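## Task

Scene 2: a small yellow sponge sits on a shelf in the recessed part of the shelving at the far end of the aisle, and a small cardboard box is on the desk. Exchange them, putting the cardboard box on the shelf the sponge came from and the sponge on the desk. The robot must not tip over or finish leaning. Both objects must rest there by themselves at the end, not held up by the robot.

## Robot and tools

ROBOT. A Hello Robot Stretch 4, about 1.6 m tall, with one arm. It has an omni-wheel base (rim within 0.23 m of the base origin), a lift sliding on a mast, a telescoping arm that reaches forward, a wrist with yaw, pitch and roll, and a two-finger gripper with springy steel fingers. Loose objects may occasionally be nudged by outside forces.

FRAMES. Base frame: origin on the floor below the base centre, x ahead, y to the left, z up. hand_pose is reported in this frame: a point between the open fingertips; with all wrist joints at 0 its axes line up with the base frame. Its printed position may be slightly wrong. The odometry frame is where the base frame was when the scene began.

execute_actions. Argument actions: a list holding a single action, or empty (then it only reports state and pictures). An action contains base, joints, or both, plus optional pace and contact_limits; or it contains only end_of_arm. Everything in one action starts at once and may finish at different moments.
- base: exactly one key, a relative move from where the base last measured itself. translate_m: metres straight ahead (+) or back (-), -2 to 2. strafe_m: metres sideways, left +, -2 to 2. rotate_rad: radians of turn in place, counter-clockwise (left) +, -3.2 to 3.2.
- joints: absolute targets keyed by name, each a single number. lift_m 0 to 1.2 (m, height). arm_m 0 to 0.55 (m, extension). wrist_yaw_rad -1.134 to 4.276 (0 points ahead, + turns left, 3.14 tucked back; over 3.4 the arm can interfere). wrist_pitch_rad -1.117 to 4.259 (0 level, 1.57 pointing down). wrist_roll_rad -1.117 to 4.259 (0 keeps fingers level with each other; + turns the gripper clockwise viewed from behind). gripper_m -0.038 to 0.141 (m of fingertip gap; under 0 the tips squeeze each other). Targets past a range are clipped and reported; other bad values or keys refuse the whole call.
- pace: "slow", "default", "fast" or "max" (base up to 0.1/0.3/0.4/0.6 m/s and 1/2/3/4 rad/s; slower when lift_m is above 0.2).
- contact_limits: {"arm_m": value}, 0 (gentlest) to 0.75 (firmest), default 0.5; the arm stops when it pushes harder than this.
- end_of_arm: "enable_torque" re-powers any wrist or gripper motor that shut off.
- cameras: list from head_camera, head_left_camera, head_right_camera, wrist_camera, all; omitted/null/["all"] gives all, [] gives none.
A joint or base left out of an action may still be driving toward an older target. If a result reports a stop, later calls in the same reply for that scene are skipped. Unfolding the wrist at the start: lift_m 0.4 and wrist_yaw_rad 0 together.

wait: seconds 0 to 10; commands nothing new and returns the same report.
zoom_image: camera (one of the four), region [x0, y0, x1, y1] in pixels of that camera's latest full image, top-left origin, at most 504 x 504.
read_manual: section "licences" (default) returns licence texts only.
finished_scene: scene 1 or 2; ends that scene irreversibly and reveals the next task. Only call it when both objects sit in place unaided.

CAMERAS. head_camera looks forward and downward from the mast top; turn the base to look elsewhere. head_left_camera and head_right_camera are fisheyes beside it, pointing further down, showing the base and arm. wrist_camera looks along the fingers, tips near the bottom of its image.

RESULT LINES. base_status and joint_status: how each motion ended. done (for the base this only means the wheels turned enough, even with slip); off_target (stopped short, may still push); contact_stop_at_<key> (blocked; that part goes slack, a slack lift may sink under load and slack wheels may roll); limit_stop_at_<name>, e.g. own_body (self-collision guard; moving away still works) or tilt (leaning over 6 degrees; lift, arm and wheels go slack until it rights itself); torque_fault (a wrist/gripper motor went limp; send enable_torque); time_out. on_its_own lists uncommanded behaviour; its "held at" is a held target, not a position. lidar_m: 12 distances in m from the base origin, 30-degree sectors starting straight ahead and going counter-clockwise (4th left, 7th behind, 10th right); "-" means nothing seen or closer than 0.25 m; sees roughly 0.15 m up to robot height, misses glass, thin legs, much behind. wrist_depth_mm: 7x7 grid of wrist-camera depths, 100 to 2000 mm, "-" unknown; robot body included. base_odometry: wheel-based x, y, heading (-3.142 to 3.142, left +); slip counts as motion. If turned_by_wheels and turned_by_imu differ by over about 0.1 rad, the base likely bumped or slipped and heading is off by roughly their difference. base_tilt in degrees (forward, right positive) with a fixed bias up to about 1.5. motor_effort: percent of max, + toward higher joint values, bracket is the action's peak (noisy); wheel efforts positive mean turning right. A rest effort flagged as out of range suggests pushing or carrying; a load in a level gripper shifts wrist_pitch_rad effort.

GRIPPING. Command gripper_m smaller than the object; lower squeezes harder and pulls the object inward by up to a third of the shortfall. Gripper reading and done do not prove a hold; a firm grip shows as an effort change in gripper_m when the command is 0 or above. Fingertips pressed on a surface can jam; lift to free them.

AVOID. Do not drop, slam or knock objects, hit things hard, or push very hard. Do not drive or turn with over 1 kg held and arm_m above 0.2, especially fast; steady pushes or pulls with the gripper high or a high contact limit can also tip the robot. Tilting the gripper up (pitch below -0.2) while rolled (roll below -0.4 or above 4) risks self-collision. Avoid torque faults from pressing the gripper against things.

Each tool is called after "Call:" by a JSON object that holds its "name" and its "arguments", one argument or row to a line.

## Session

Call:
{"name": "execute_actions", "arguments": {
  "actions": []
}}

Scene clock: 0.00 s.
base_odometry: x=+0.000 y=+0.000 heading=+0.000 (m, m, rad; odometry frame)
turned_by_wheels: +0.000 (rad since the last result)
turned_by_imu: +0.000 (rad since the last result)
base_tilt: forward=-0.6 right=-0.9 (deg)
lidar_m: 1.03 2.65 2.74 1.40 1.29 1.66 1.12 1.01 1.04 1.38 0.71 0.77
base_status: not commanded
joint_positions: lift_m=+0.223 arm_m=+0.000 wrist_yaw_rad=+3.139 wrist_pitch_rad=+0.011 wrist_roll_rad=-0.004 gripper_m=+0.057
joint_status: not commanded
motor_effort: lift_m=+20 arm_m=-1 wrist_yaw_rad=-1 wrist_pitch_rad=-6 wrist_roll_rad=+0 gripper_m=+0 wheel_0=+0 wheel_1=+0 wheel_2=+1 (%)
hand_pose: x=-0.1171 y=+0.0883 z=+0.3977 quat_wxyz=(+0.001, -0.006, -0.002, +1.000) (m; base frame)
wrist_depth_mm: - 133 133 1366 1708 - - / - 110 135 1430 1708 - - / - 119 144 1464 1708 - - / 137 137 1182 1464 1756 - - / 609 1118 1182 1464 1756 - - / 609 1098 195 1308 191 1308 1366 / 517 878 904 108 946 878 960
pictures: head_camera, head_left_camera, head_right_camera, wrist_camera
Images, in order (width x height): head_camera 420x560, head_left_camera 420x672, head_right_camera 420x672, wrist_camera 616x392.

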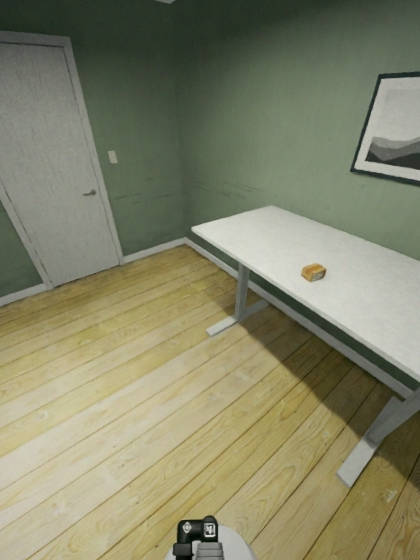

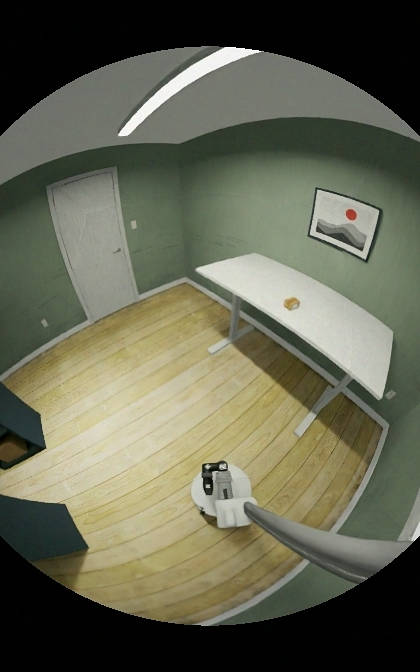

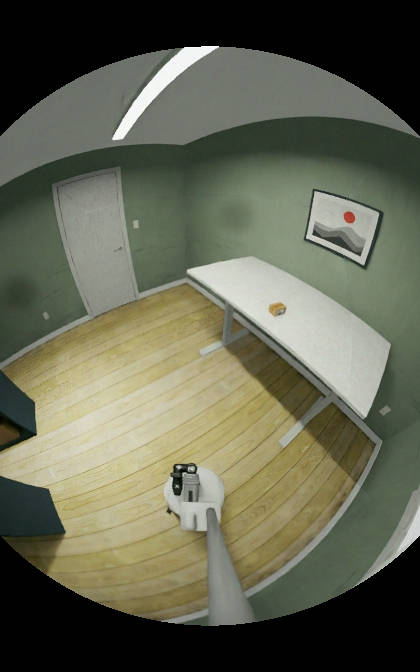

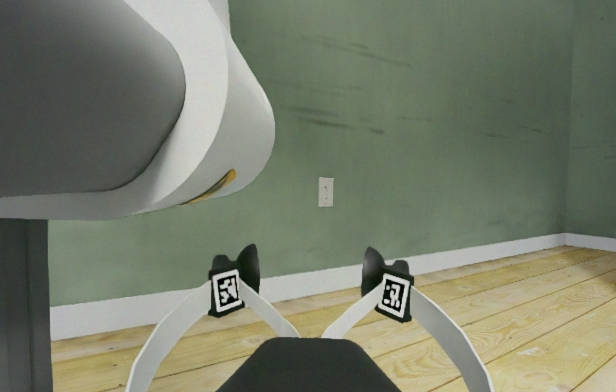

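Call:
{"name": "execute_actions", "arguments": {
  "actions": [
    {"base":{"rotate_rad":-1.0},"pace":"fast"}
  ],
  "cameras": []
}}

Call:
{"name": "execute_actions", "arguments": {
  "actions": [
    {"base":{"strafe_m":0.63},"joints":{"lift_m":0.95,"wrist_yaw_rad":0,"wrist_pitch_rad":0.3,"gripper_m":0.12},"pace":"fast"}
  ],
  "cameras": ["head_camera","wrist_camera"]
}}

Scene clock: 4.77 s.
base_odometry: x=+0.000 y=+0.000 heading=-1.000 (m, m, rad; odometry frame)
turned_by_wheels: -1.000 (rad since the last result)
turned_by_imu: -1.000 (rad since the last result)
base_tilt: forward=-0.6 right=-0.9 (deg)
lidar_m: 0.71 0.74 1.01 2.66 1.94 1.39 1.32 1.60 1.10 0.98 1.04 0.78
base_status: done
joint_positions: lift_m=+0.223 arm_m=+0.000 wrist_yaw_rad=+3.139 wrist_pitch_rad=+0.011 wrist_roll_rad=-0.004 gripper_m=+0.057
joint_status: not commanded
motor_effort: lift_m=+21(20) arm_m=-1(1) wrist_yaw_rad=+0(0) wrist_pitch_rad=-6(5) wrist_roll_rad=+0(1) gripper_m=+0(2) wheel_0=+2(7) wheel_1=+1(10) wheel_2=+0(10) (%)
hand_pose: x=-0.1171 y=+0.0883 z=+0.3977 quat_wxyz=(+0.001, -0.006, -0.002, +1.000) (m; base frame)
wrist_depth_mm: - 133 133 1366 1430 - 1430 / - 111 135 1430 1430 - 1464 / - 119 144 1430 1464 - 1499 / 138 137 - 1430 1464 - 1499 / 904 - - 1430 1464 1921 1464 / 640 1281 195 1336 192 1366 1336 / 521 854 904 108 976 878 946
pictures: none
No camera images: the call's "cameras" was empty. Leave "cameras" out to get every camera's image.

Scene clock: 7.67 s.
base_odometry: x=+0.530 y=+0.341 heading=-1.000 (m, m, rad; odometry frame)
turned_by_wheels: +0.000 (rad since the last result)
turned_by_imu: +0.000 (rad since the last result)
base_tilt: forward=-0.6 right=-1.0 (deg)
lidar_m: 0.73 0.72 2.06 2.04 2.14 1.45 1.35 1.39 1.77 1.64 1.08 0.77
base_status: done
joint_positions: lift_m=+0.950 arm_m=+0.000 wrist_yaw_rad=+0.000 wrist_pitch_rad=+0.302 wrist_roll_rad=-0.004 gripper_m=+0.120
joint_status: all done
motor_effort: lift_m=+24(27) arm_m=-1(1) wrist_yaw_rad=-1(7) wrist_pitch_rad=-7(6) wrist_roll_rad=+0(0) gripper_m=+0(0) wheel_0=+1(13) wheel_1=+0(11) wheel_2=+0(1) (%)
hand_pose: x=+0.4466 y=-0.0873 z=+1.0421 quat_wxyz=(+0.989, -0.002, +0.150, +0.000) (m; base frame)
wrist_depth_mm: 1182 1182 1182 1205 1182 1182 1182 / 1229 1229 1255 1281 1255 1229 1281 / 1008 1008 1025 1042 1060 1118 1336 / 597 597 609 627 640 640 654 / 1397 1430 1430 1430 1397 1464 991 / 1537 1499 1499 1537 1464 1537 1576 / 1464 1255 1499 108 1576 1430 1576
pictures: head_camera, wrist_camera
Images, in order (width x height): head_camera 420x560, wrist_camera 616x392.

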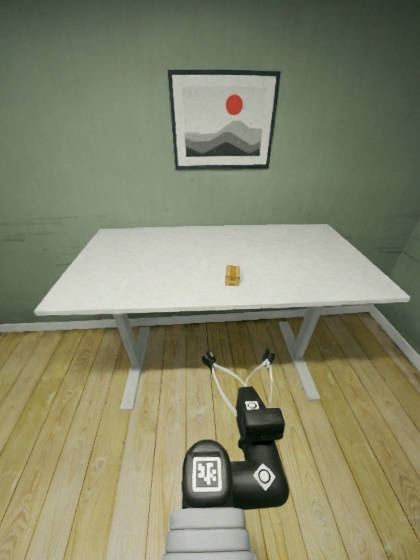

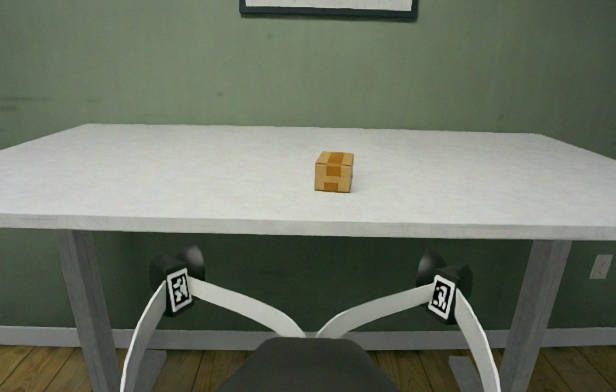

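Call:
{"name": "execute_actions", "arguments": {
  "actions": [
    {"joints":{"lift_m":0.893,"wrist_yaw_rad":-0.11,"arm_m":0.37},"pace":"fast"}
  ],
  "cameras": ["head_camera","wrist_camera"]
}}

Scene clock: 14.80 s.
base_odometry: x=+0.530 y=+0.341 heading=-1.000 (m, m, rad; odometry frame)
turned_by_wheels: +0.000 (rad since the last result)
turned_by_imu: +0.002 (rad since the last result)
base_tilt: forward=-0.6 right=-1.0 (deg)
lidar_m: 0.73 0.75 2.07 2.02 2.11 1.45 1.34 1.38 1.76 1.62 1.08 0.78
base_status: not commanded
joint_positions: lift_m=+0.893 arm_m=+0.369 wrist_yaw_rad=-0.110 wrist_pitch_rad=+0.302 wrist_roll_rad=-0.004 gripper_m=+0.120
joint_status: all done
motor_effort: lift_m=+16(22) arm_m=+5(6) wrist_yaw_rad=-1(6) wrist_pitch_rad=-6(6) wrist_roll_rad=+0(1) gripper_m=+0(1) wheel_0=+2(2) wheel_1=+0(0) wheel_2=+0(0) (%)
hand_pose: x=+0.8041 y=-0.1171 z=+0.9858 quat_wxyz=(+0.987, +0.006, +0.150, -0.054) (m; base frame)
wrist_depth_mm: 798 798 831 878 891 917 960 / 831 866 878 917 931 960 991 / 707 732 741 750 788 809 854 / 433 439 445 307 455 469 473 / 309 314 317 279 322 327 330 / 240 233 225 249 229 239 251 / 199 195 201 108 207 204 212
pictures: head_camera, wrist_camera
Images, in order (width x height): head_camera 420x560, wrist_camera 616x392.

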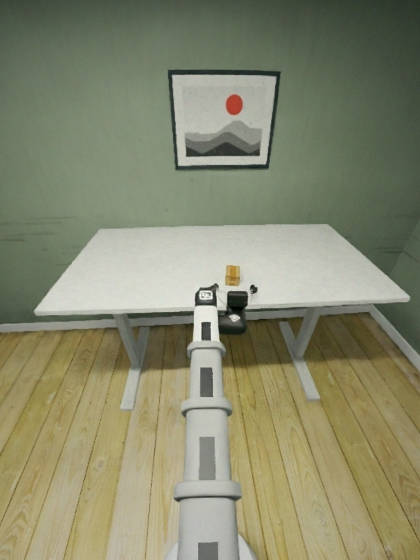

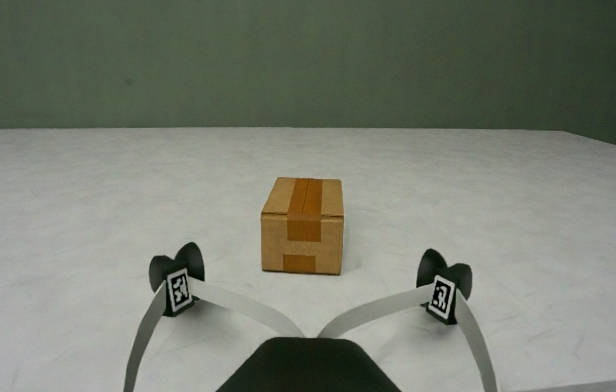

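Call:
{"name": "execute_actions", "arguments": {
  "actions": [
    {"joints":{"lift_m":0.884,"arm_m":0.462},"pace":"fast"}
  ],
  "cameras": ["wrist_camera"]
}}

Call:
{"name": "execute_actions", "arguments": {
  "actions": [
    {"joints":{"gripper_m":0.005}}
  ],
  "cameras": ["wrist_camera"]
}}

Scene clock: 17.97 s.
base_odometry: x=+0.530 y=+0.341 heading=-1.000 (m, m, rad; odometry frame)
turned_by_wheels: +0.000 (rad since the last result)
turned_by_imu: +0.001 (rad since the last result)
base_tilt: forward=-0.6 right=-1.0 (deg)
lidar_m: 0.69 0.75 2.07 2.02 2.10 1.45 1.34 1.37 1.76 1.65 1.11 0.78
base_status: not commanded
joint_positions: lift_m=+0.884 arm_m=+0.461 wrist_yaw_rad=-0.110 wrist_pitch_rad=+0.302 wrist_roll_rad=-0.004 gripper_m=+0.120
joint_status: all done
motor_effort: lift_m=+16(16) arm_m=+5(6) wrist_yaw_rad=-1(0) wrist_pitch_rad=-7(4) wrist_roll_rad=+0(0) gripper_m=+2(0) wheel_0=+2(2) wheel_1=+0(0) wheel_2=+0(0) (%)
hand_pose: x=+0.8962 y=-0.1171 z=+0.9767 quat_wxyz=(+0.987, +0.006, +0.150, -0.054) (m; base frame)
wrist_depth_mm: 707 732 759 788 809 820 854 / 741 788 788 809 842 854 891 / 668 676 699 715 750 768 798 / 404 413 415 424 436 439 442 / 290 294 298 198 289 307 309 / 225 219 213 182 197 226 235 / 187 183 189 109 191 191 195
pictures: wrist_camera
Images, in order (width x height): wrist_camera 616x392.

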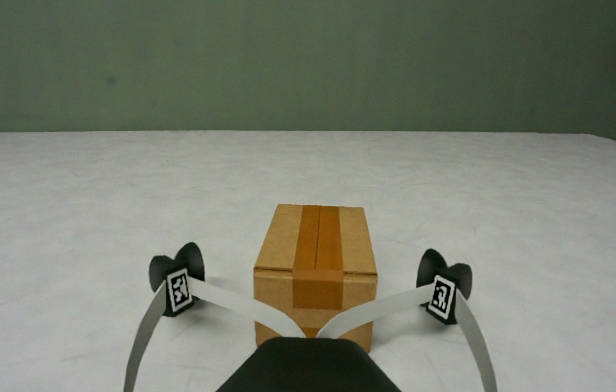

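Scene clock: 19.97 s.
base_odometry: x=+0.530 y=+0.341 heading=-1.000 (m, m, rad; odometry frame)
turned_by_wheels: +0.000 (rad since the last result)
turned_by_imu: +0.001 (rad since the last result)
base_tilt: forward=-0.6 right=-0.9 (deg)
lidar_m: 0.70 0.73 2.09 2.03 2.11 1.46 1.34 1.38 1.78 1.64 1.08 0.77
base_status: not commanded
joint_positions: lift_m=+0.884 arm_m=+0.461 wrist_yaw_rad=-0.110 wrist_pitch_rad=+0.303 wrist_roll_rad=-0.004 gripper_m=+0.005
joint_status: all done
motor_effort: lift_m=+16(16) arm_m=+5(5) wrist_yaw_rad=-1(1) wrist_pitch_rad=-9(9) wrist_roll_rad=+0(0) gripper_m=-21(18) wheel_0=+2(2) wheel_1=+0(0) wheel_2=+0(0) (%)
hand_pose: x=+0.8961 y=-0.1171 z=+0.9765 quat_wxyz=(+0.987, +0.007, +0.151, -0.054) (m; base frame)
wrist_depth_mm: 723 732 750 778 798 831 842 / 741 768 798 820 831 878 891 / 668 683 683 707 723 750 788 / 399 407 415 424 430 436 442 / 287 291 297 187 303 307 307 / 224 211 178 167 179 224 236 / 187 180 187 108 191 184 194
pictures: wrist_camera
Images, in order (width x height): wrist_camera 616x392.

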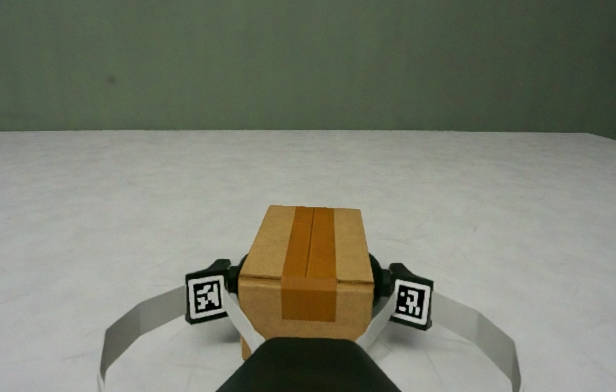

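Call:
{"name": "execute_actions", "arguments": {
  "actions": [
    {"joints":{"lift_m":0.92},"pace":"fast"}
  ],
  "cameras": []
}}

Call:
{"name": "execute_actions", "arguments": {
  "actions": [
    {"base":{"rotate_rad":-3.11},"joints":{"arm_m":0,"wrist_yaw_rad":0}}
  ]
}}

Scene clock: 22.27 s.
base_odometry: x=+0.530 y=+0.341 heading=-1.000 (m, m, rad; odometry frame)
turned_by_wheels: +0.000 (rad since the last result)
turned_by_imu: +0.001 (rad since the last result)
base_tilt: forward=-0.6 right=-0.9 (deg)
lidar_m: 0.71 0.74 2.05 2.03 2.10 1.42 1.36 1.38 1.79 1.64 1.06 0.75
base_status: not commanded
joint_positions: lift_m=+0.920 arm_m=+0.461 wrist_yaw_rad=-0.110 wrist_pitch_rad=+0.303 wrist_roll_rad=-0.004 gripper_m=+0.005
joint_status: all done
motor_effort: lift_m=+25(27) arm_m=+5(5) wrist_yaw_rad=-1(1) wrist_pitch_rad=-9(10) wrist_roll_rad=+0(0) gripper_m=-20(21) wheel_0=+1(2) wheel_1=+0(0) wheel_2=+0(0) (%)
hand_pose: x=+0.8961 y=-0.1171 z=+1.0118 quat_wxyz=(+0.987, +0.007, +0.151, -0.054) (m; base frame)
wrist_depth_mm: 715 741 750 778 798 820 854 / 750 768 788 798 842 866 891 / 759 798 809 842 866 891 931 / 504 512 517 521 530 539 549 / 357 366 366 189 375 377 382 / 279 260 178 167 179 281 293 / 232 223 235 108 236 229 247
pictures: none
No camera images: the call's "cameras" was empty. Leave "cameras" out to get every camera's image.

Scene clock: 25.23 s.
base_odometry: x=+0.530 y=+0.340 heading=+2.174 (m, m, rad; odometry frame)
turned_by_wheels: -3.110 (rad since the last result)
turned_by_imu: -3.114 (rad since the last result)
base_tilt: forward=-0.6 right=-1.0 (deg)
lidar_m: 1.37 1.37 1.77 1.60 1.08 0.76 0.72 0.77 2.12 2.04 2.14 1.44
base_status: done
joint_positions: lift_m=+0.920 arm_m=+0.001 wrist_yaw_rad=+0.000 wrist_pitch_rad=+0.303 wrist_roll_rad=-0.004 gripper_m=+0.005
joint_status: all done
motor_effort: lift_m=+25(25) arm_m=-6(7) wrist_yaw_rad=+0(4) wrist_pitch_rad=-9(10) wrist_roll_rad=-1(1) gripper_m=-21(21) wheel_0=+2(8) wheel_1=+0(3) wheel_2=+0(10) (%)
hand_pose: x=+0.4472 y=-0.0875 z=+1.0117 quat_wxyz=(+0.989, -0.002, +0.151, +0.000) (m; base frame)
wrist_depth_mm: - 991 1025 - 1808 1025 1042 / - 1078 1078 - 1921 1060 1078 / - 1138 1138 - 1983 1118 1138 / - 1205 1205 - 1808 1182 1182 / - 1255 1255 188 1281 1255 - / 1756 1308 178 167 179 1281 1808 / 1464 1366 1397 108 1430 1397 1499
pictures: head_camera, head_left_camera, head_right_camera, wrist_camera
Images, in order (width x height): head_camera 420x560, head_left_camera 420x672, head_right_camera 420x672, wrist_camera 616x392.

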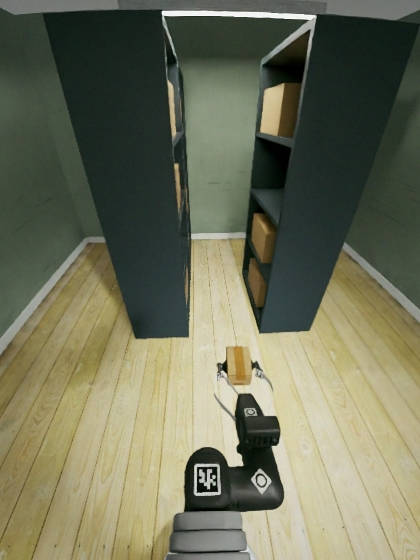

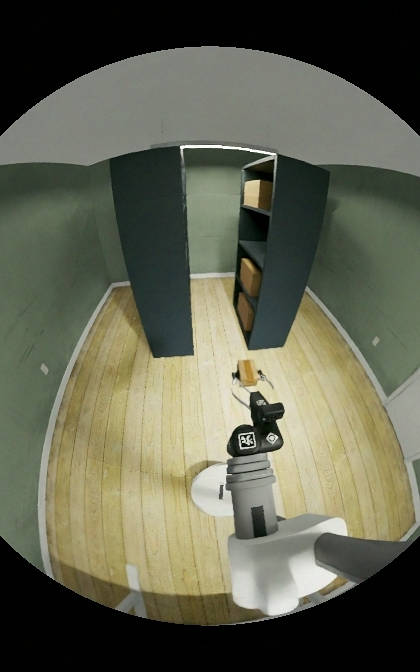

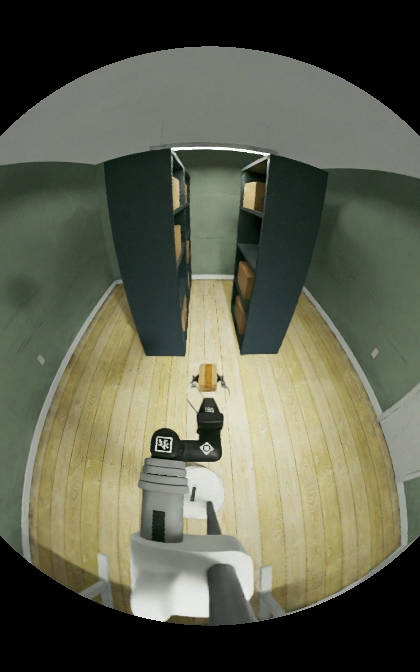

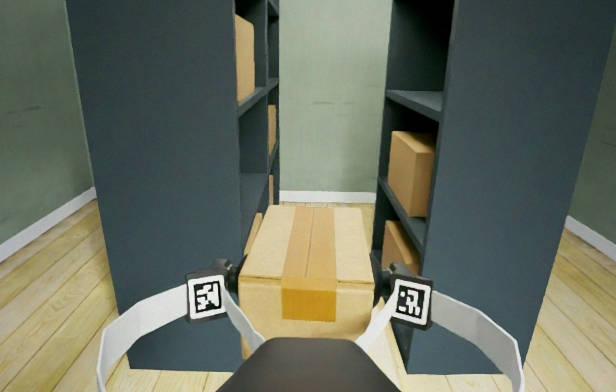

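Call:
{"name": "execute_actions", "arguments": {
  "actions": [
    {"base":{"strafe_m":-0.16},"joints":{"lift_m":0.5},"pace":"fast"}
  ],
  "cameras": []
}}

Call:
{"name": "execute_actions", "arguments": {
  "actions": [
    {"base":{"translate_m":1.1},"pace":"max"}
  ],
  "cameras": ["head_camera","head_left_camera","head_right_camera"]
}}

Scene clock: 30.33 s.
base_odometry: x=+0.662 y=+0.431 heading=+2.174 (m, m, rad; odometry frame)
turned_by_wheels: +0.000 (rad since the last result)
turned_by_imu: +0.002 (rad since the last result)
base_tilt: forward=-0.6 right=-1.0 (deg)
lidar_m: 1.37 1.39 1.93 1.78 1.08 0.74 0.71 0.75 1.98 1.89 1.94 1.40
base_status: done
joint_positions: lift_m=+0.500 arm_m=+0.001 wrist_yaw_rad=+0.000 wrist_pitch_rad=+0.303 wrist_roll_rad=-0.004 gripper_m=+0.005
joint_status: all done
motor_effort: lift_m=+16(22) arm_m=-5(6) wrist_yaw_rad=+0(0) wrist_pitch_rad=-8(8) wrist_roll_rad=+0(0) gripper_m=-19(21) wheel_0=-2(9) wheel_1=+2(11) wheel_2=+0(1) (%)
hand_pose: x=+0.4472 y=-0.0874 z=+0.5924 quat_wxyz=(+0.989, -0.002, +0.151, +0.000) (m; base frame)
wrist_depth_mm: 1025 1025 1863 - 1060 1025 - / 1060 1060 1921 - 1098 1078 - / 1138 1160 1921 - 1138 1138 - / 1464 1182 1661 - 1182 1205 - / 1366 1229 1255 189 1229 1255 1537 / 1118 1042 178 167 179 1118 1182 / 904 878 917 109 931 917 946
pictures: none
No camera images: the call's "cameras" was empty. Leave "cameras" out to get every camera's image.

Scene clock: 33.97 s.
base_odometry: x=+0.038 y=+1.337 heading=+2.174 (m, m, rad; odometry frame)
turned_by_wheels: +0.000 (rad since the last result)
turned_by_imu: +0.001 (rad since the last result)
base_tilt: forward=-0.6 right=-0.9 (deg)
lidar_m: 1.07 0.45 0.39 1.85 1.95 1.93 2.21 2.71 1.98 1.86 0.38 0.41
base_status: done
joint_positions: lift_m=+0.500 arm_m=+0.001 wrist_yaw_rad=+0.000 wrist_pitch_rad=+0.303 wrist_roll_rad=-0.004 gripper_m=+0.005
joint_status: not commanded
motor_effort: lift_m=+19(20) arm_m=-5(5) wrist_yaw_rad=-1(1) wrist_pitch_rad=-9(11) wrist_roll_rad=+0(0) gripper_m=-22(20) wheel_0=+0(6) wheel_1=+1(6) wheel_2=+2(12) (%)
hand_pose: x=+0.4472 y=-0.0874 z=+0.5922 quat_wxyz=(+0.989, -0.002, +0.151, +0.000) (m; base frame)
wrist_depth_mm: 820 854 1661 1661 1708 484 343 / 854 891 1756 1808 891 484 345 / 831 891 1863 1983 917 480 343 / 640 991 1863 1863 960 480 349 / 723 991 1366 187 976 473 362 / 621 750 178 167 179 569 320 / 615 866 917 108 750 496 484
pictures: head_camera, head_left_camera, head_right_camera
Images, in order (width x height): head_camera 420x560, head_left_camera 420x672, head_right_camera 420x672.

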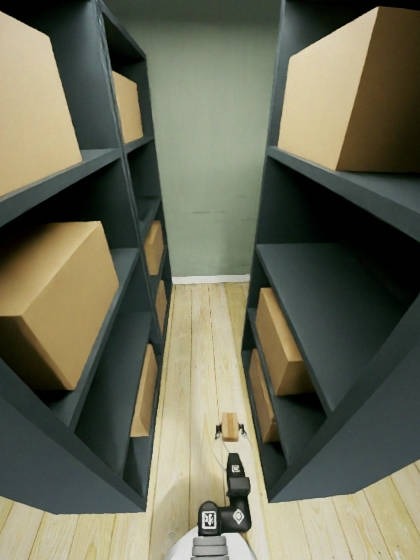

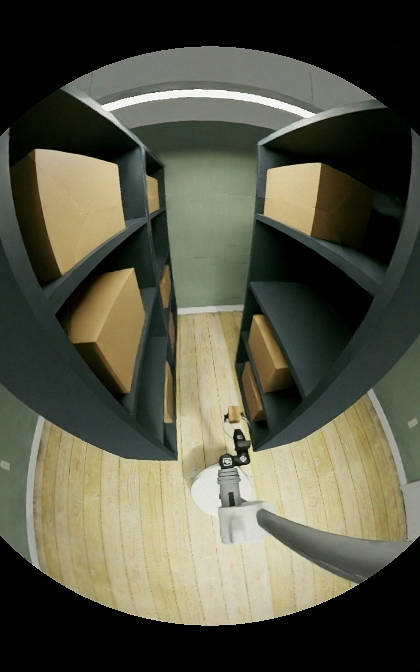

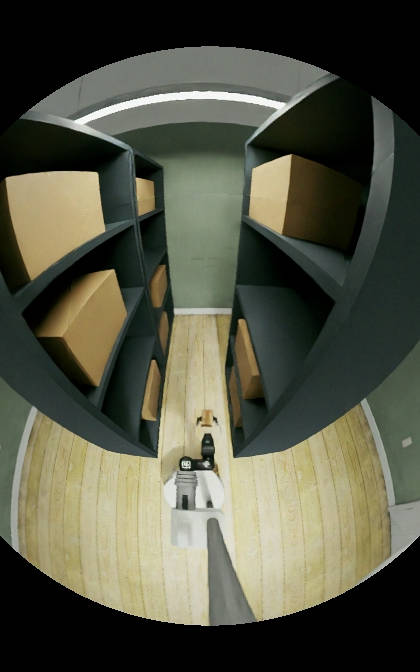

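Call:
{"name": "execute_actions", "arguments": {
  "actions": [
    {"base":{"translate_m":1.48},"pace":"fast"}
  ],
  "cameras": ["head_right_camera"]
}}

Scene clock: 40.57 s.
base_odometry: x=-0.801 y=+2.556 heading=+2.174 (m, m, rad; odometry frame)
turned_by_wheels: +0.000 (rad since the last result)
turned_by_imu: +0.001 (rad since the last result)
base_tilt: forward=-0.6 right=-1.0 (deg)
lidar_m: 0.62 0.53 0.35 0.33 0.36 0.48 1.16 0.38 0.37 0.65 0.72 0.69
base_status: done
joint_positions: lift_m=+0.500 arm_m=+0.001 wrist_yaw_rad=+0.000 wrist_pitch_rad=+0.303 wrist_roll_rad=-0.004 gripper_m=+0.005
joint_status: not commanded
motor_effort: lift_m=+19(19) arm_m=-5(5) wrist_yaw_rad=-1(1) wrist_pitch_rad=-8(8) wrist_roll_rad=+0(0) gripper_m=-20(16) wheel_0=+0(9) wheel_1=+0(8) wheel_2=+1(13) (%)
hand_pose: x=+0.4472 y=-0.0874 z=+0.5922 quat_wxyz=(+0.989, -0.002, +0.151, +0.000) (m; base frame)
wrist_depth_mm: 375 375 375 375 377 373 377 / 392 394 394 394 394 397 394 / 413 413 413 418 413 413 415 / 436 436 439 424 439 439 439 / 462 459 449 187 459 466 466 / 496 473 178 168 179 480 492 / 521 517 517 108 517 517 521
pictures: head_right_camera
Images, in order (width x height): head_right_camera 420x672.

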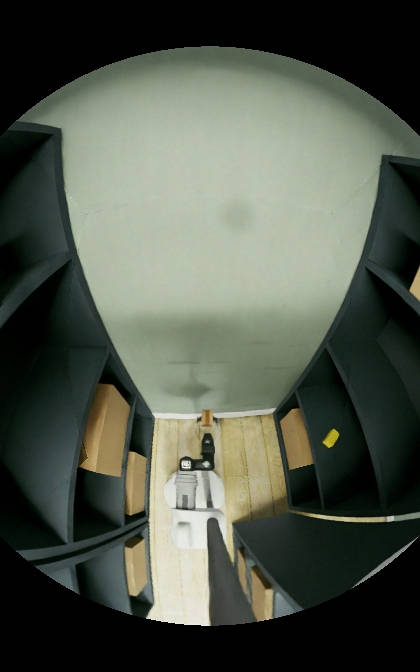

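Call:
{"name": "execute_actions", "arguments": {
  "actions": [
    {"base":{"rotate_rad":-1.53},"joints":{"lift_m":0.56}}
  ],
  "cameras": ["head_camera","wrist_camera"]
}}

Scene clock: 43.97 s.
base_odometry: x=-0.801 y=+2.556 heading=+0.644 (m, m, rad; odometry frame)
turned_by_wheels: -1.530 (rad since the last result)
turned_by_imu: -1.530 (rad since the last result)
base_tilt: forward=-0.6 right=-1.0 (deg)
lidar_m: 0.69 0.70 0.67 0.62 0.50 0.34 0.33 0.34 0.49 0.97 0.39 0.42
base_status: done
joint_positions: lift_m=+0.560 arm_m=+0.001 wrist_yaw_rad=+0.000 wrist_pitch_rad=+0.303 wrist_roll_rad=-0.004 gripper_m=+0.005
joint_status: all done
motor_effort: lift_m=+25(25) arm_m=-5(5) wrist_yaw_rad=-1(2) wrist_pitch_rad=-8(9) wrist_roll_rad=+0(0) gripper_m=-20(20) wheel_0=+2(5) wheel_1=+1(6) wheel_2=+2(10) (%)
hand_pose: x=+0.4472 y=-0.0874 z=+0.6518 quat_wxyz=(+0.989, -0.002, +0.151, +0.000) (m; base frame)
wrist_depth_mm: 854 842 842 831 750 421 330 / 866 891 878 878 715 439 332 / 931 931 917 917 715 449 329 / 661 621 691 691 597 466 327 / 539 549 521 188 517 462 325 / 661 621 178 167 179 394 320 / 621 627 621 108 591 445 317
pictures: head_camera, wrist_camera
Images, in order (width x height): head_camera 420x560, wrist_camera 616x392.

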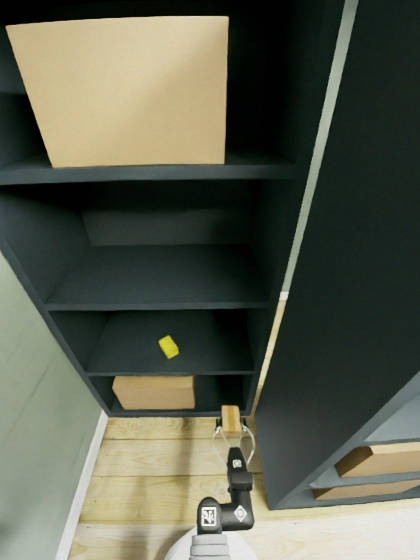

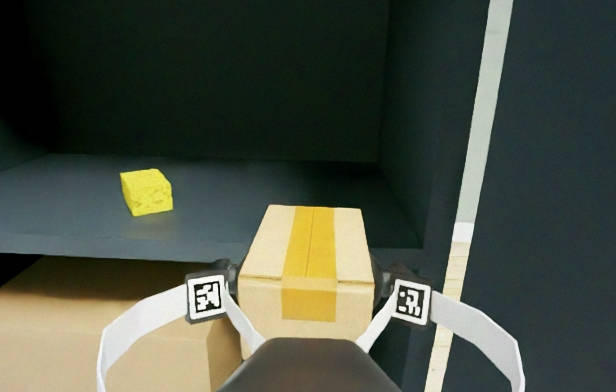

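Call:
{"name": "execute_actions", "arguments": {
  "actions": [
    {"joints":{"lift_m":0.495,"arm_m":0.45},"pace":"fast"}
  ],
  "cameras": ["wrist_camera"]
}}

Call:
{"name": "execute_actions", "arguments": {
  "actions": [
    {"joints":{"lift_m":0.468}}
  ],
  "cameras": ["wrist_camera"]
}}

Scene clock: 48.70 s.
base_odometry: x=-0.801 y=+2.556 heading=+0.644 (m, m, rad; odometry frame)
turned_by_wheels: +0.000 (rad since the last result)
turned_by_imu: +0.002 (rad since the last result)
base_tilt: forward=-0.6 right=-1.0 (deg)
lidar_m: 0.68 0.72 0.67 0.64 0.48 0.35 0.32 0.35 0.49 0.97 0.37 0.39
base_status: not commanded
joint_positions: lift_m=+0.495 arm_m=+0.449 wrist_yaw_rad=+0.000 wrist_pitch_rad=+0.303 wrist_roll_rad=-0.004 gripper_m=+0.005
joint_status: all done
motor_effort: lift_m=+16(24) arm_m=+5(7) wrist_yaw_rad=-1(0) wrist_pitch_rad=-9(7) wrist_roll_rad=+0(0) gripper_m=-22(21) wheel_0=+2(2) wheel_1=+1(1) wheel_2=+2(2) (%)
hand_pose: x=+0.8954 y=-0.0874 z=+0.5874 quat_wxyz=(+0.989, -0.002, +0.151, +0.000) (m; base frame)
wrist_depth_mm: 436 430 427 430 424 334 238 / 455 452 452 449 445 332 239 / 480 477 477 469 466 330 231 / 477 484 484 488 484 330 230 / 343 349 351 188 359 324 228 / 268 250 179 167 179 262 232 / 221 213 222 108 227 218 222
pictures: wrist_camera
Images, in order (width x height): wrist_camera 616x392.

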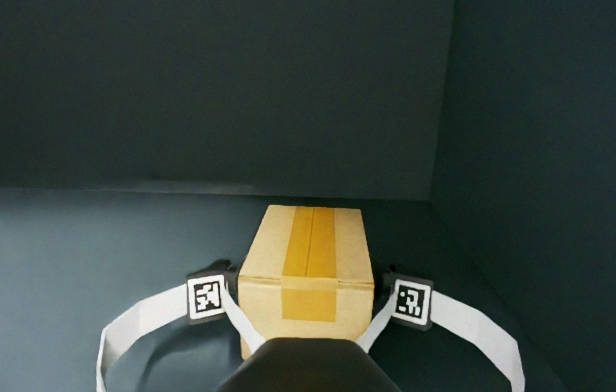

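Scene clock: 49.60 s.
base_odometry: x=-0.801 y=+2.556 heading=+0.644 (m, m, rad; odometry frame)
turned_by_wheels: +0.000 (rad since the last result)
turned_by_imu: +0.000 (rad since the last result)
base_tilt: forward=-0.5 right=-0.9 (deg)
lidar_m: 0.67 0.72 0.64 0.64 0.49 0.34 0.32 0.36 0.49 0.99 0.37 0.41
base_status: not commanded
joint_positions: lift_m=+0.468 arm_m=+0.449 wrist_yaw_rad=+0.000 wrist_pitch_rad=+0.303 wrist_roll_rad=-0.004 gripper_m=+0.005
joint_status: all done
motor_effort: lift_m=+16(16) arm_m=+5(5) wrist_yaw_rad=-2(1) wrist_pitch_rad=-9(9) wrist_roll_rad=+0(0) gripper_m=-19(21) wheel_0=+2(2) wheel_1=+1(1) wheel_2=+2(2) (%)
hand_pose: x=+0.8954 y=-0.0874 z=+0.5604 quat_wxyz=(+0.989, -0.002, +0.151, +0.000) (m; base frame)
wrist_depth_mm: 436 433 433 424 427 334 240 / 455 455 445 449 449 334 238 / 477 477 473 469 469 332 232 / 402 410 415 424 430 329 230 / 290 293 296 187 304 289 227 / 225 210 178 167 178 225 226 / 187 180 187 108 191 183 195
pictures: wrist_camera
Images, in order (width x height): wrist_camera 616x392.

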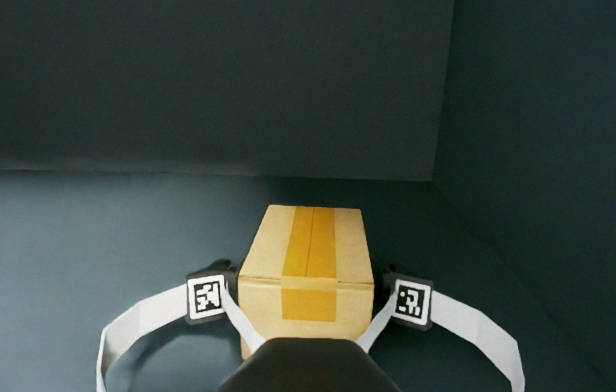

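Call:
{"name": "execute_actions", "arguments": {
  "actions": [
    {"joints":{"gripper_m":0.11}}
  ],
  "cameras": []
}}

Call:
{"name": "execute_actions", "arguments": {
  "actions": [
    {"joints":{"arm_m":0.25,"lift_m":0.476},"pace":"fast"}
  ],
  "cameras": ["wrist_camera"]
}}

Call:
{"name": "execute_actions", "arguments": {
  "actions": [
    {"base":{"rotate_rad":0.29},"joints":{"wrist_yaw_rad":0.17,"gripper_m":0.13}}
  ],
  "cameras": ["wrist_camera","head_camera"]
}}

Scene clock: 54.23 s.
base_odometry: x=-0.801 y=+2.556 heading=+0.644 (m, m, rad; odometry frame)
turned_by_wheels: +0.000 (rad since the last result)
turned_by_imu: +0.002 (rad since the last result)
base_tilt: forward=-0.6 right=-1.0 (deg)
lidar_m: 0.66 0.72 0.67 0.62 0.47 0.36 0.29 0.34 0.50 1.01 0.38 0.38
base_status: not commanded
joint_positions: lift_m=+0.468 arm_m=+0.449 wrist_yaw_rad=+0.000 wrist_pitch_rad=+0.302 wrist_roll_rad=-0.004 gripper_m=+0.110
joint_status: all done
motor_effort: lift_m=+16(16) arm_m=+5(5) wrist_yaw_rad=-2(2) wrist_pitch_rad=-8(8) wrist_roll_rad=-1(0) gripper_m=-1(20) wheel_0=+2(2) wheel_1=+1(1) wheel_2=+2(2) (%)
hand_pose: x=+0.8954 y=-0.0874 z=+0.5606 quat_wxyz=(+0.989, -0.002, +0.151, +0.000) (m; base frame)
wrist_depth_mm: 436 436 430 424 424 334 238 / 459 449 452 449 445 332 238 / 480 477 477 473 473 334 231 / 407 413 418 424 430 329 229 / 291 294 297 199 289 290 228 / 225 222 198 183 201 226 227 / 188 185 189 108 191 192 196
pictures: none
No camera images: the call's "cameras" was empty. Leave "cameras" out to get every camera's image.

Scene clock: 55.67 s.
base_odometry: x=-0.801 y=+2.556 heading=+0.644 (m, m, rad; odometry frame)
turned_by_wheels: +0.000 (rad since the last result)
turned_by_imu: +0.001 (rad since the last result)
base_tilt: forward=-0.6 right=-1.1 (deg)
lidar_m: 0.69 0.75 0.65 0.63 0.47 0.34 0.31 0.35 0.49 0.97 0.39 0.41
base_status: not commanded
joint_positions: lift_m=+0.476 arm_m=+0.251 wrist_yaw_rad=+0.000 wrist_pitch_rad=+0.302 wrist_roll_rad=-0.004 gripper_m=+0.110
joint_status: all done
motor_effort: lift_m=+25(23) arm_m=-5(8) wrist_yaw_rad=-1(1) wrist_pitch_rad=-6(6) wrist_roll_rad=+0(0) gripper_m=+0(1) wheel_0=+2(2) wheel_1=+1(1) wheel_2=+2(2) (%)
hand_pose: x=+0.6972 y=-0.0875 z=+0.5680 quat_wxyz=(+0.989, -0.002, +0.151, +0.000) (m; base frame)
wrist_depth_mm: 621 615 609 609 597 334 238 / 654 647 640 640 627 334 239 / 668 676 668 661 615 330 231 / 347 436 439 384 455 329 229 / 306 310 315 319 322 301 235 / 260 257 255 255 250 250 247 / 439 433 609 108 488 272 262
pictures: wrist_camera
Images, in order (width x height): wrist_camera 616x392.

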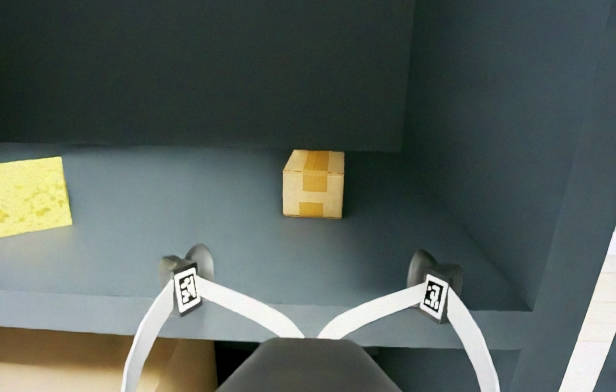

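Scene clock: 56.73 s.
base_odometry: x=-0.802 y=+2.556 heading=+0.934 (m, m, rad; odometry frame)
turned_by_wheels: +0.290 (rad since the last result)
turned_by_imu: +0.291 (rad since the last result)
base_tilt: forward=-0.5 right=-0.9 (deg)
lidar_m: 0.69 0.73 0.62 0.62 0.38 0.34 0.35 0.41 0.74 0.50 0.36 0.62
base_status: done
joint_positions: lift_m=+0.476 arm_m=+0.251 wrist_yaw_rad=+0.170 wrist_pitch_rad=+0.302 wrist_roll_rad=-0.004 gripper_m=+0.130
joint_status: all done
motor_effort: lift_m=+24(24) arm_m=-5(5) wrist_yaw_rad=-2(5) wrist_pitch_rad=-8(6) wrist_roll_rad=+0(0) gripper_m=+0(2) wheel_0=+1(8) wheel_1=-1(6) wheel_2=+1(7) (%)
hand_pose: x=+0.7080 y=-0.0395 z=+0.5680 quat_wxyz=(+0.985, -0.015, +0.150, +0.084) (m; base frame)
wrist_depth_mm: 462 564 715 676 609 554 508 / 473 580 750 715 634 569 525 / 488 569 715 691 654 591 544 / 433 439 442 387 389 462 469 / 500 353 314 320 324 324 329 / 535 517 306 265 238 229 250 / 559 455 442 108 243 220 206
pictures: head_camera, wrist_camera
Images, in order (width x height): head_camera 420x560, wrist_camera 616x392.

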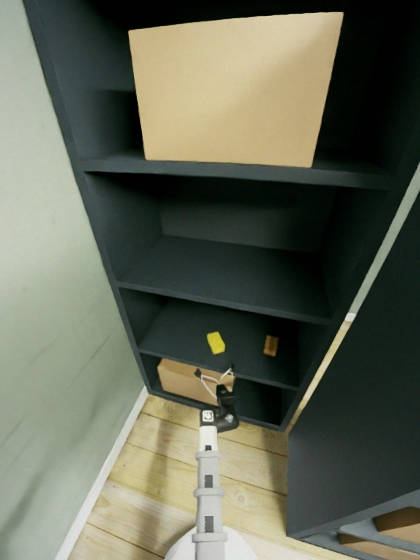

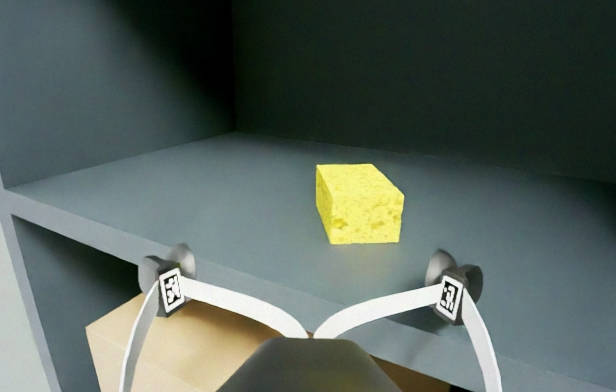

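Call:
{"name": "execute_actions", "arguments": {
  "actions": [
    {"base":{"rotate_rad":-0.022},"joints":{"arm_m":0.35,"gripper_m":0.14}}
  ],
  "cameras": ["wrist_camera"]
}}

Scene clock: 60.57 s.
base_odometry: x=-0.802 y=+2.556 heading=+0.912 (m, m, rad; odometry frame)
turned_by_wheels: -0.022 (rad since the last result)
turned_by_imu: -0.021 (rad since the last result)
base_tilt: forward=-0.6 right=-0.9 (deg)
lidar_m: 0.68 0.73 0.63 0.64 0.41 0.31 0.33 0.41 0.77 0.50 0.38 0.59
base_status: done
joint_positions: lift_m=+0.476 arm_m=+0.349 wrist_yaw_rad=+0.170 wrist_pitch_rad=+0.302 wrist_roll_rad=-0.004 gripper_m=+0.140
joint_status: all done
motor_effort: lift_m=+25(24) arm_m=+5(4) wrist_yaw_rad=-1(0) wrist_pitch_rad=-5(6) wrist_roll_rad=+0(0) gripper_m=+1(1) wheel_0=+1(5) wheel_1=+1(1) wheel_2=-3(5) (%)
hand_pose: x=+0.8062 y=-0.0396 z=+0.5680 quat_wxyz=(+0.985, -0.015, +0.150, +0.084) (m; base frame)
wrist_depth_mm: 452 559 634 569 512 473 430 / 466 574 661 603 544 484 452 / 480 574 676 621 569 504 466 / 424 433 442 319 455 459 462 / 307 309 312 239 304 322 325 / 249 223 225 242 228 228 249 / 433 211 199 108 206 202 206
pictures: wrist_camera
Images, in order (width x height): wrist_camera 616x392.

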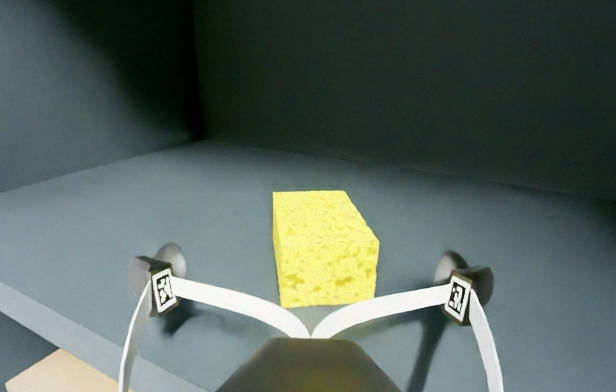

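Call:
{"name": "execute_actions", "arguments": {
  "actions": [
    {"joints":{"arm_m":0.405,"lift_m":0.466,"wrist_yaw_rad":0.19,"gripper_m":0.11}}
  ],
  "cameras": ["wrist_camera"]
}}

Call:
{"name": "execute_actions", "arguments": {
  "actions": [
    {"joints":{"gripper_m":0.005}}
  ],
  "cameras": ["wrist_camera"]
}}

Scene clock: 67.00 s.
base_odometry: x=-0.802 y=+2.556 heading=+0.912 (m, m, rad; odometry frame)
turned_by_wheels: +0.000 (rad since the last result)
turned_by_imu: +0.002 (rad since the last result)
base_tilt: forward=-0.6 right=-0.9 (deg)
lidar_m: 0.68 0.73 0.64 0.63 0.38 0.33 0.33 0.40 0.75 0.50 0.34 0.58
base_status: not commanded
joint_positions: lift_m=+0.466 arm_m=+0.404 wrist_yaw_rad=+0.190 wrist_pitch_rad=+0.302 wrist_roll_rad=-0.004 gripper_m=+0.110
joint_status: all done
motor_effort: lift_m=+16(22) arm_m=+5(6) wrist_yaw_rad=+0(3) wrist_pitch_rad=-7(6) wrist_roll_rad=+0(0) gripper_m=-2(2) wheel_0=+0(0) wheel_1=+1(1) wheel_2=-3(3) (%)
hand_pose: x=+0.8619 y=-0.0339 z=+0.5587 quat_wxyz=(+0.984, -0.016, +0.150, +0.094) (m; base frame)
wrist_depth_mm: 433 539 585 517 466 424 394 / 445 539 615 544 484 442 404 / 455 539 615 559 512 459 418 / 399 407 415 421 427 433 421 / 290 291 297 206 286 301 304 / 223 218 211 180 191 224 233 / 185 183 187 109 191 190 194
pictures: wrist_camera
Images, in order (width x height): wrist_camera 616x392.

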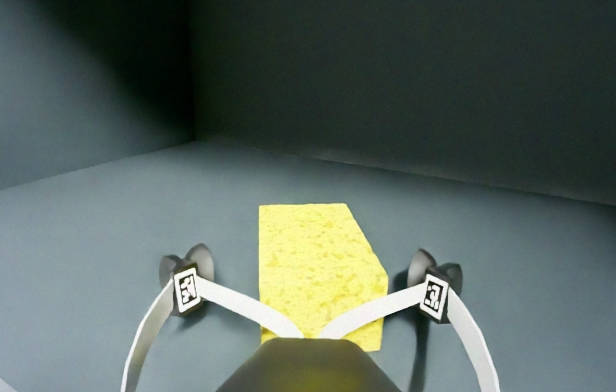

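Scene clock: 68.87 s.
base_odometry: x=-0.802 y=+2.556 heading=+0.912 (m, m, rad; odometry frame)
turned_by_wheels: +0.000 (rad since the last result)
turned_by_imu: +0.001 (rad since the last result)
base_tilt: forward=-0.6 right=-1.0 (deg)
lidar_m: 0.65 0.77 0.62 0.62 0.40 0.31 0.34 0.39 0.76 0.51 0.39 0.59
base_status: not commanded
joint_positions: lift_m=+0.466 arm_m=+0.404 wrist_yaw_rad=+0.190 wrist_pitch_rad=+0.302 wrist_roll_rad=-0.004 gripper_m=+0.005
joint_status: all done
motor_effort: lift_m=+16(16) arm_m=+5(5) wrist_yaw_rad=-1(1) wrist_pitch_rad=-7(5) wrist_roll_rad=+0(0) gripper_m=-20(21) wheel_0=+0(0) wheel_1=+1(1) wheel_2=-3(3) (%)
hand_pose: x=+0.8619 y=-0.0339 z=+0.5587 quat_wxyz=(+0.984, -0.016, +0.150, +0.094) (m; base frame)
wrist_depth_mm: 433 535 591 521 469 424 394 / 449 554 621 549 484 439 404 / 459 549 621 564 512 459 418 / 404 407 415 415 427 430 424 / 287 291 296 195 286 304 303 / 224 215 182 167 176 224 234 / 186 179 187 108 189 183 193
pictures: wrist_camera
Images, in order (width x height): wrist_camera 616x392.

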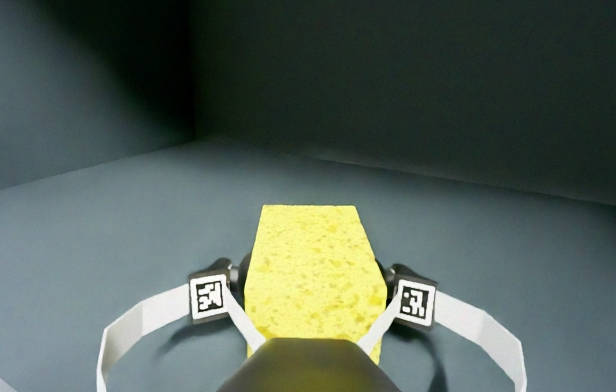

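Call:
{"name": "execute_actions", "arguments": {
  "actions": [
    {"joints":{"lift_m":0.50},"pace":"fast"}
  ],
  "cameras": []
}}

Call:
{"name": "execute_actions", "arguments": {
  "actions": [
    {"base":{"strafe_m":0.22},"joints":{"arm_m":0,"wrist_yaw_rad":0},"pace":"fast"}
  ],
  "cameras": ["wrist_camera","head_right_camera"]
}}

Scene clock: 73.00 s.
base_odometry: x=-0.802 y=+2.556 heading=+0.912 (m, m, rad; odometry frame)
turned_by_wheels: +0.000 (rad since the last result)
turned_by_imu: +0.001 (rad since the last result)
base_tilt: forward=-0.6 right=-1.0 (deg)
lidar_m: 0.69 0.74 0.63 0.63 0.39 0.34 0.32 0.40 0.75 0.53 0.37 0.62
base_status: not commanded
joint_positions: lift_m=+0.500 arm_m=+0.404 wrist_yaw_rad=+0.190 wrist_pitch_rad=+0.302 wrist_roll_rad=-0.004 gripper_m=+0.005
joint_status: all done
motor_effort: lift_m=+25(25) arm_m=+5(5) wrist_yaw_rad=-1(1) wrist_pitch_rad=-8(6) wrist_roll_rad=+0(0) gripper_m=-22(22) wheel_0=+0(0) wheel_1=+1(1) wheel_2=-3(3) (%)
hand_pose: x=+0.8619 y=-0.0339 z=+0.5920 quat_wxyz=(+0.984, -0.016, +0.150, +0.094) (m; base frame)
wrist_depth_mm: 433 535 585 525 473 424 392 / 442 544 621 544 488 442 404 / 459 564 647 580 508 459 418 / 459 500 512 517 512 473 436 / 353 357 362 196 351 377 377 / 276 266 181 167 176 276 287 / 229 220 230 108 233 224 242
pictures: none
No camera images: the call's "cameras" was empty. Leave "cameras" out to get every camera's image.

Scene clock: 74.93 s.
base_odometry: x=-0.976 y=+2.691 heading=+0.912 (m, m, rad; odometry frame)
turned_by_wheels: +0.000 (rad since the last result)
turned_by_imu: +0.000 (rad since the last result)
base_tilt: forward=-0.6 right=-1.0 (deg)
lidar_m: 0.76 0.50 0.41 0.42 0.32 0.28 0.26 0.34 0.62 0.60 0.59 0.75
base_status: done
joint_positions: lift_m=+0.500 arm_m=+0.001 wrist_yaw_rad=+0.000 wrist_pitch_rad=+0.302 wrist_roll_rad=-0.004 gripper_m=+0.005
joint_status: all done
motor_effort: lift_m=+24(24) arm_m=-5(6) wrist_yaw_rad=-1(7) wrist_pitch_rad=-8(6) wrist_roll_rad=+0(0) gripper_m=-20(19) wheel_0=+1(12) wheel_1=-2(10) wheel_2=-1(1) (%)
hand_pose: x=+0.4473 y=-0.0874 z=+0.5920 quat_wxyz=(+0.989, -0.002, +0.151, +0.000) (m; base frame)
wrist_depth_mm: 466 559 741 917 854 809 778 / 473 591 788 960 904 842 788 / 488 603 750 891 904 866 820 / 488 634 621 564 530 544 544 / 500 661 750 196 723 946 891 / 512 591 181 167 175 946 960 / 517 691 778 108 621 615 842
pictures: head_right_camera, wrist_camera
Images, in order (width x height): head_right_camera 420x672, wrist_camera 616x392.

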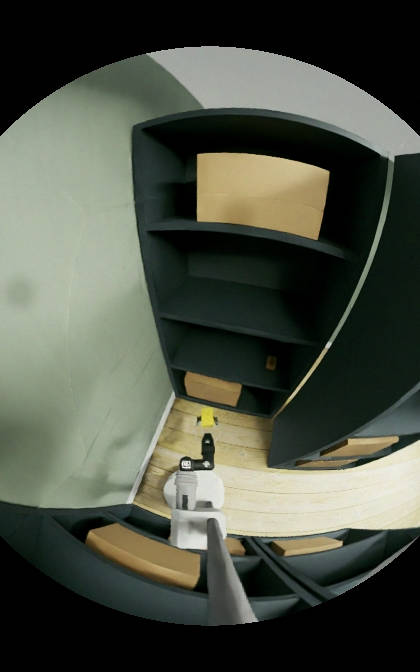

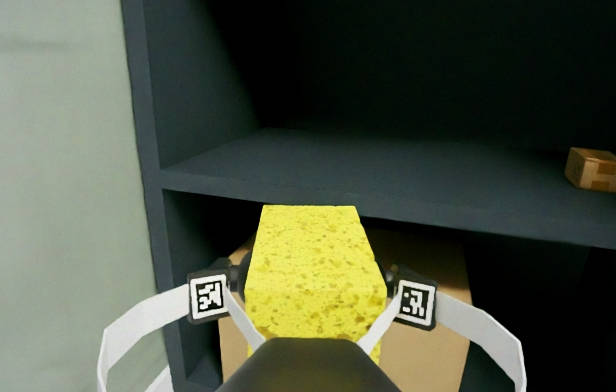

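Call:
{"name": "execute_actions", "arguments": {
  "actions": [
    {"base":{"rotate_rad":-1.84},"joints":{"lift_m":0.3}}
  ],
  "cameras": ["head_camera"]
}}

Scene clock: 78.30 s.
base_odometry: x=-0.976 y=+2.691 heading=-0.928 (m, m, rad; odometry frame)
turned_by_wheels: -1.840 (rad since the last result)
turned_by_imu: -1.841 (rad since the last result)
base_tilt: forward=-0.6 right=-1.0 (deg)
lidar_m: 1.12 0.57 0.69 0.74 0.62 0.43 0.41 0.40 0.28 0.26 0.31 0.42
base_status: done
joint_positions: lift_m=+0.300 arm_m=+0.001 wrist_yaw_rad=+0.000 wrist_pitch_rad=+0.302 wrist_roll_rad=-0.004 gripper_m=+0.005
joint_status: all done
motor_effort: lift_m=+16(22) arm_m=-5(5) wrist_yaw_rad=-1(2) wrist_pitch_rad=-8(8) wrist_roll_rad=+0(0) gripper_m=-21(21) wheel_0=+2(6) wheel_1=+2(11) wheel_2=+2(7) (%)
hand_pose: x=+0.4473 y=-0.0874 z=+0.3927 quat_wxyz=(+0.989, -0.002, +0.151, +0.000) (m; base frame)
wrist_depth_mm: 559 1008 - - 1060 1008 931 / 1098 1098 - - 1098 1042 946 / 778 904 - - 1160 1098 960 / 580 878 1464 1499 1205 554 492 / 591 842 1042 195 809 508 436 / 603 715 181 167 176 466 320 / 585 640 668 108 647 517 322
pictures: head_camera
Images, in order (width x height): head_camera 420x560.

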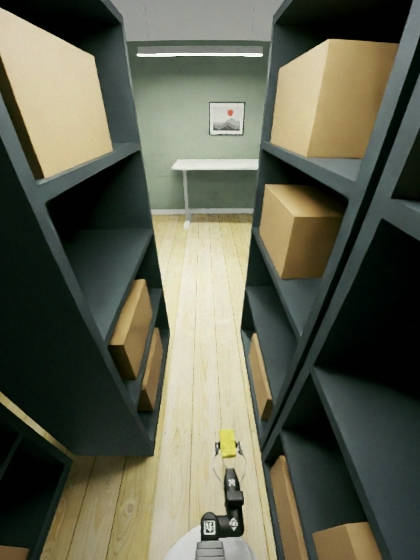

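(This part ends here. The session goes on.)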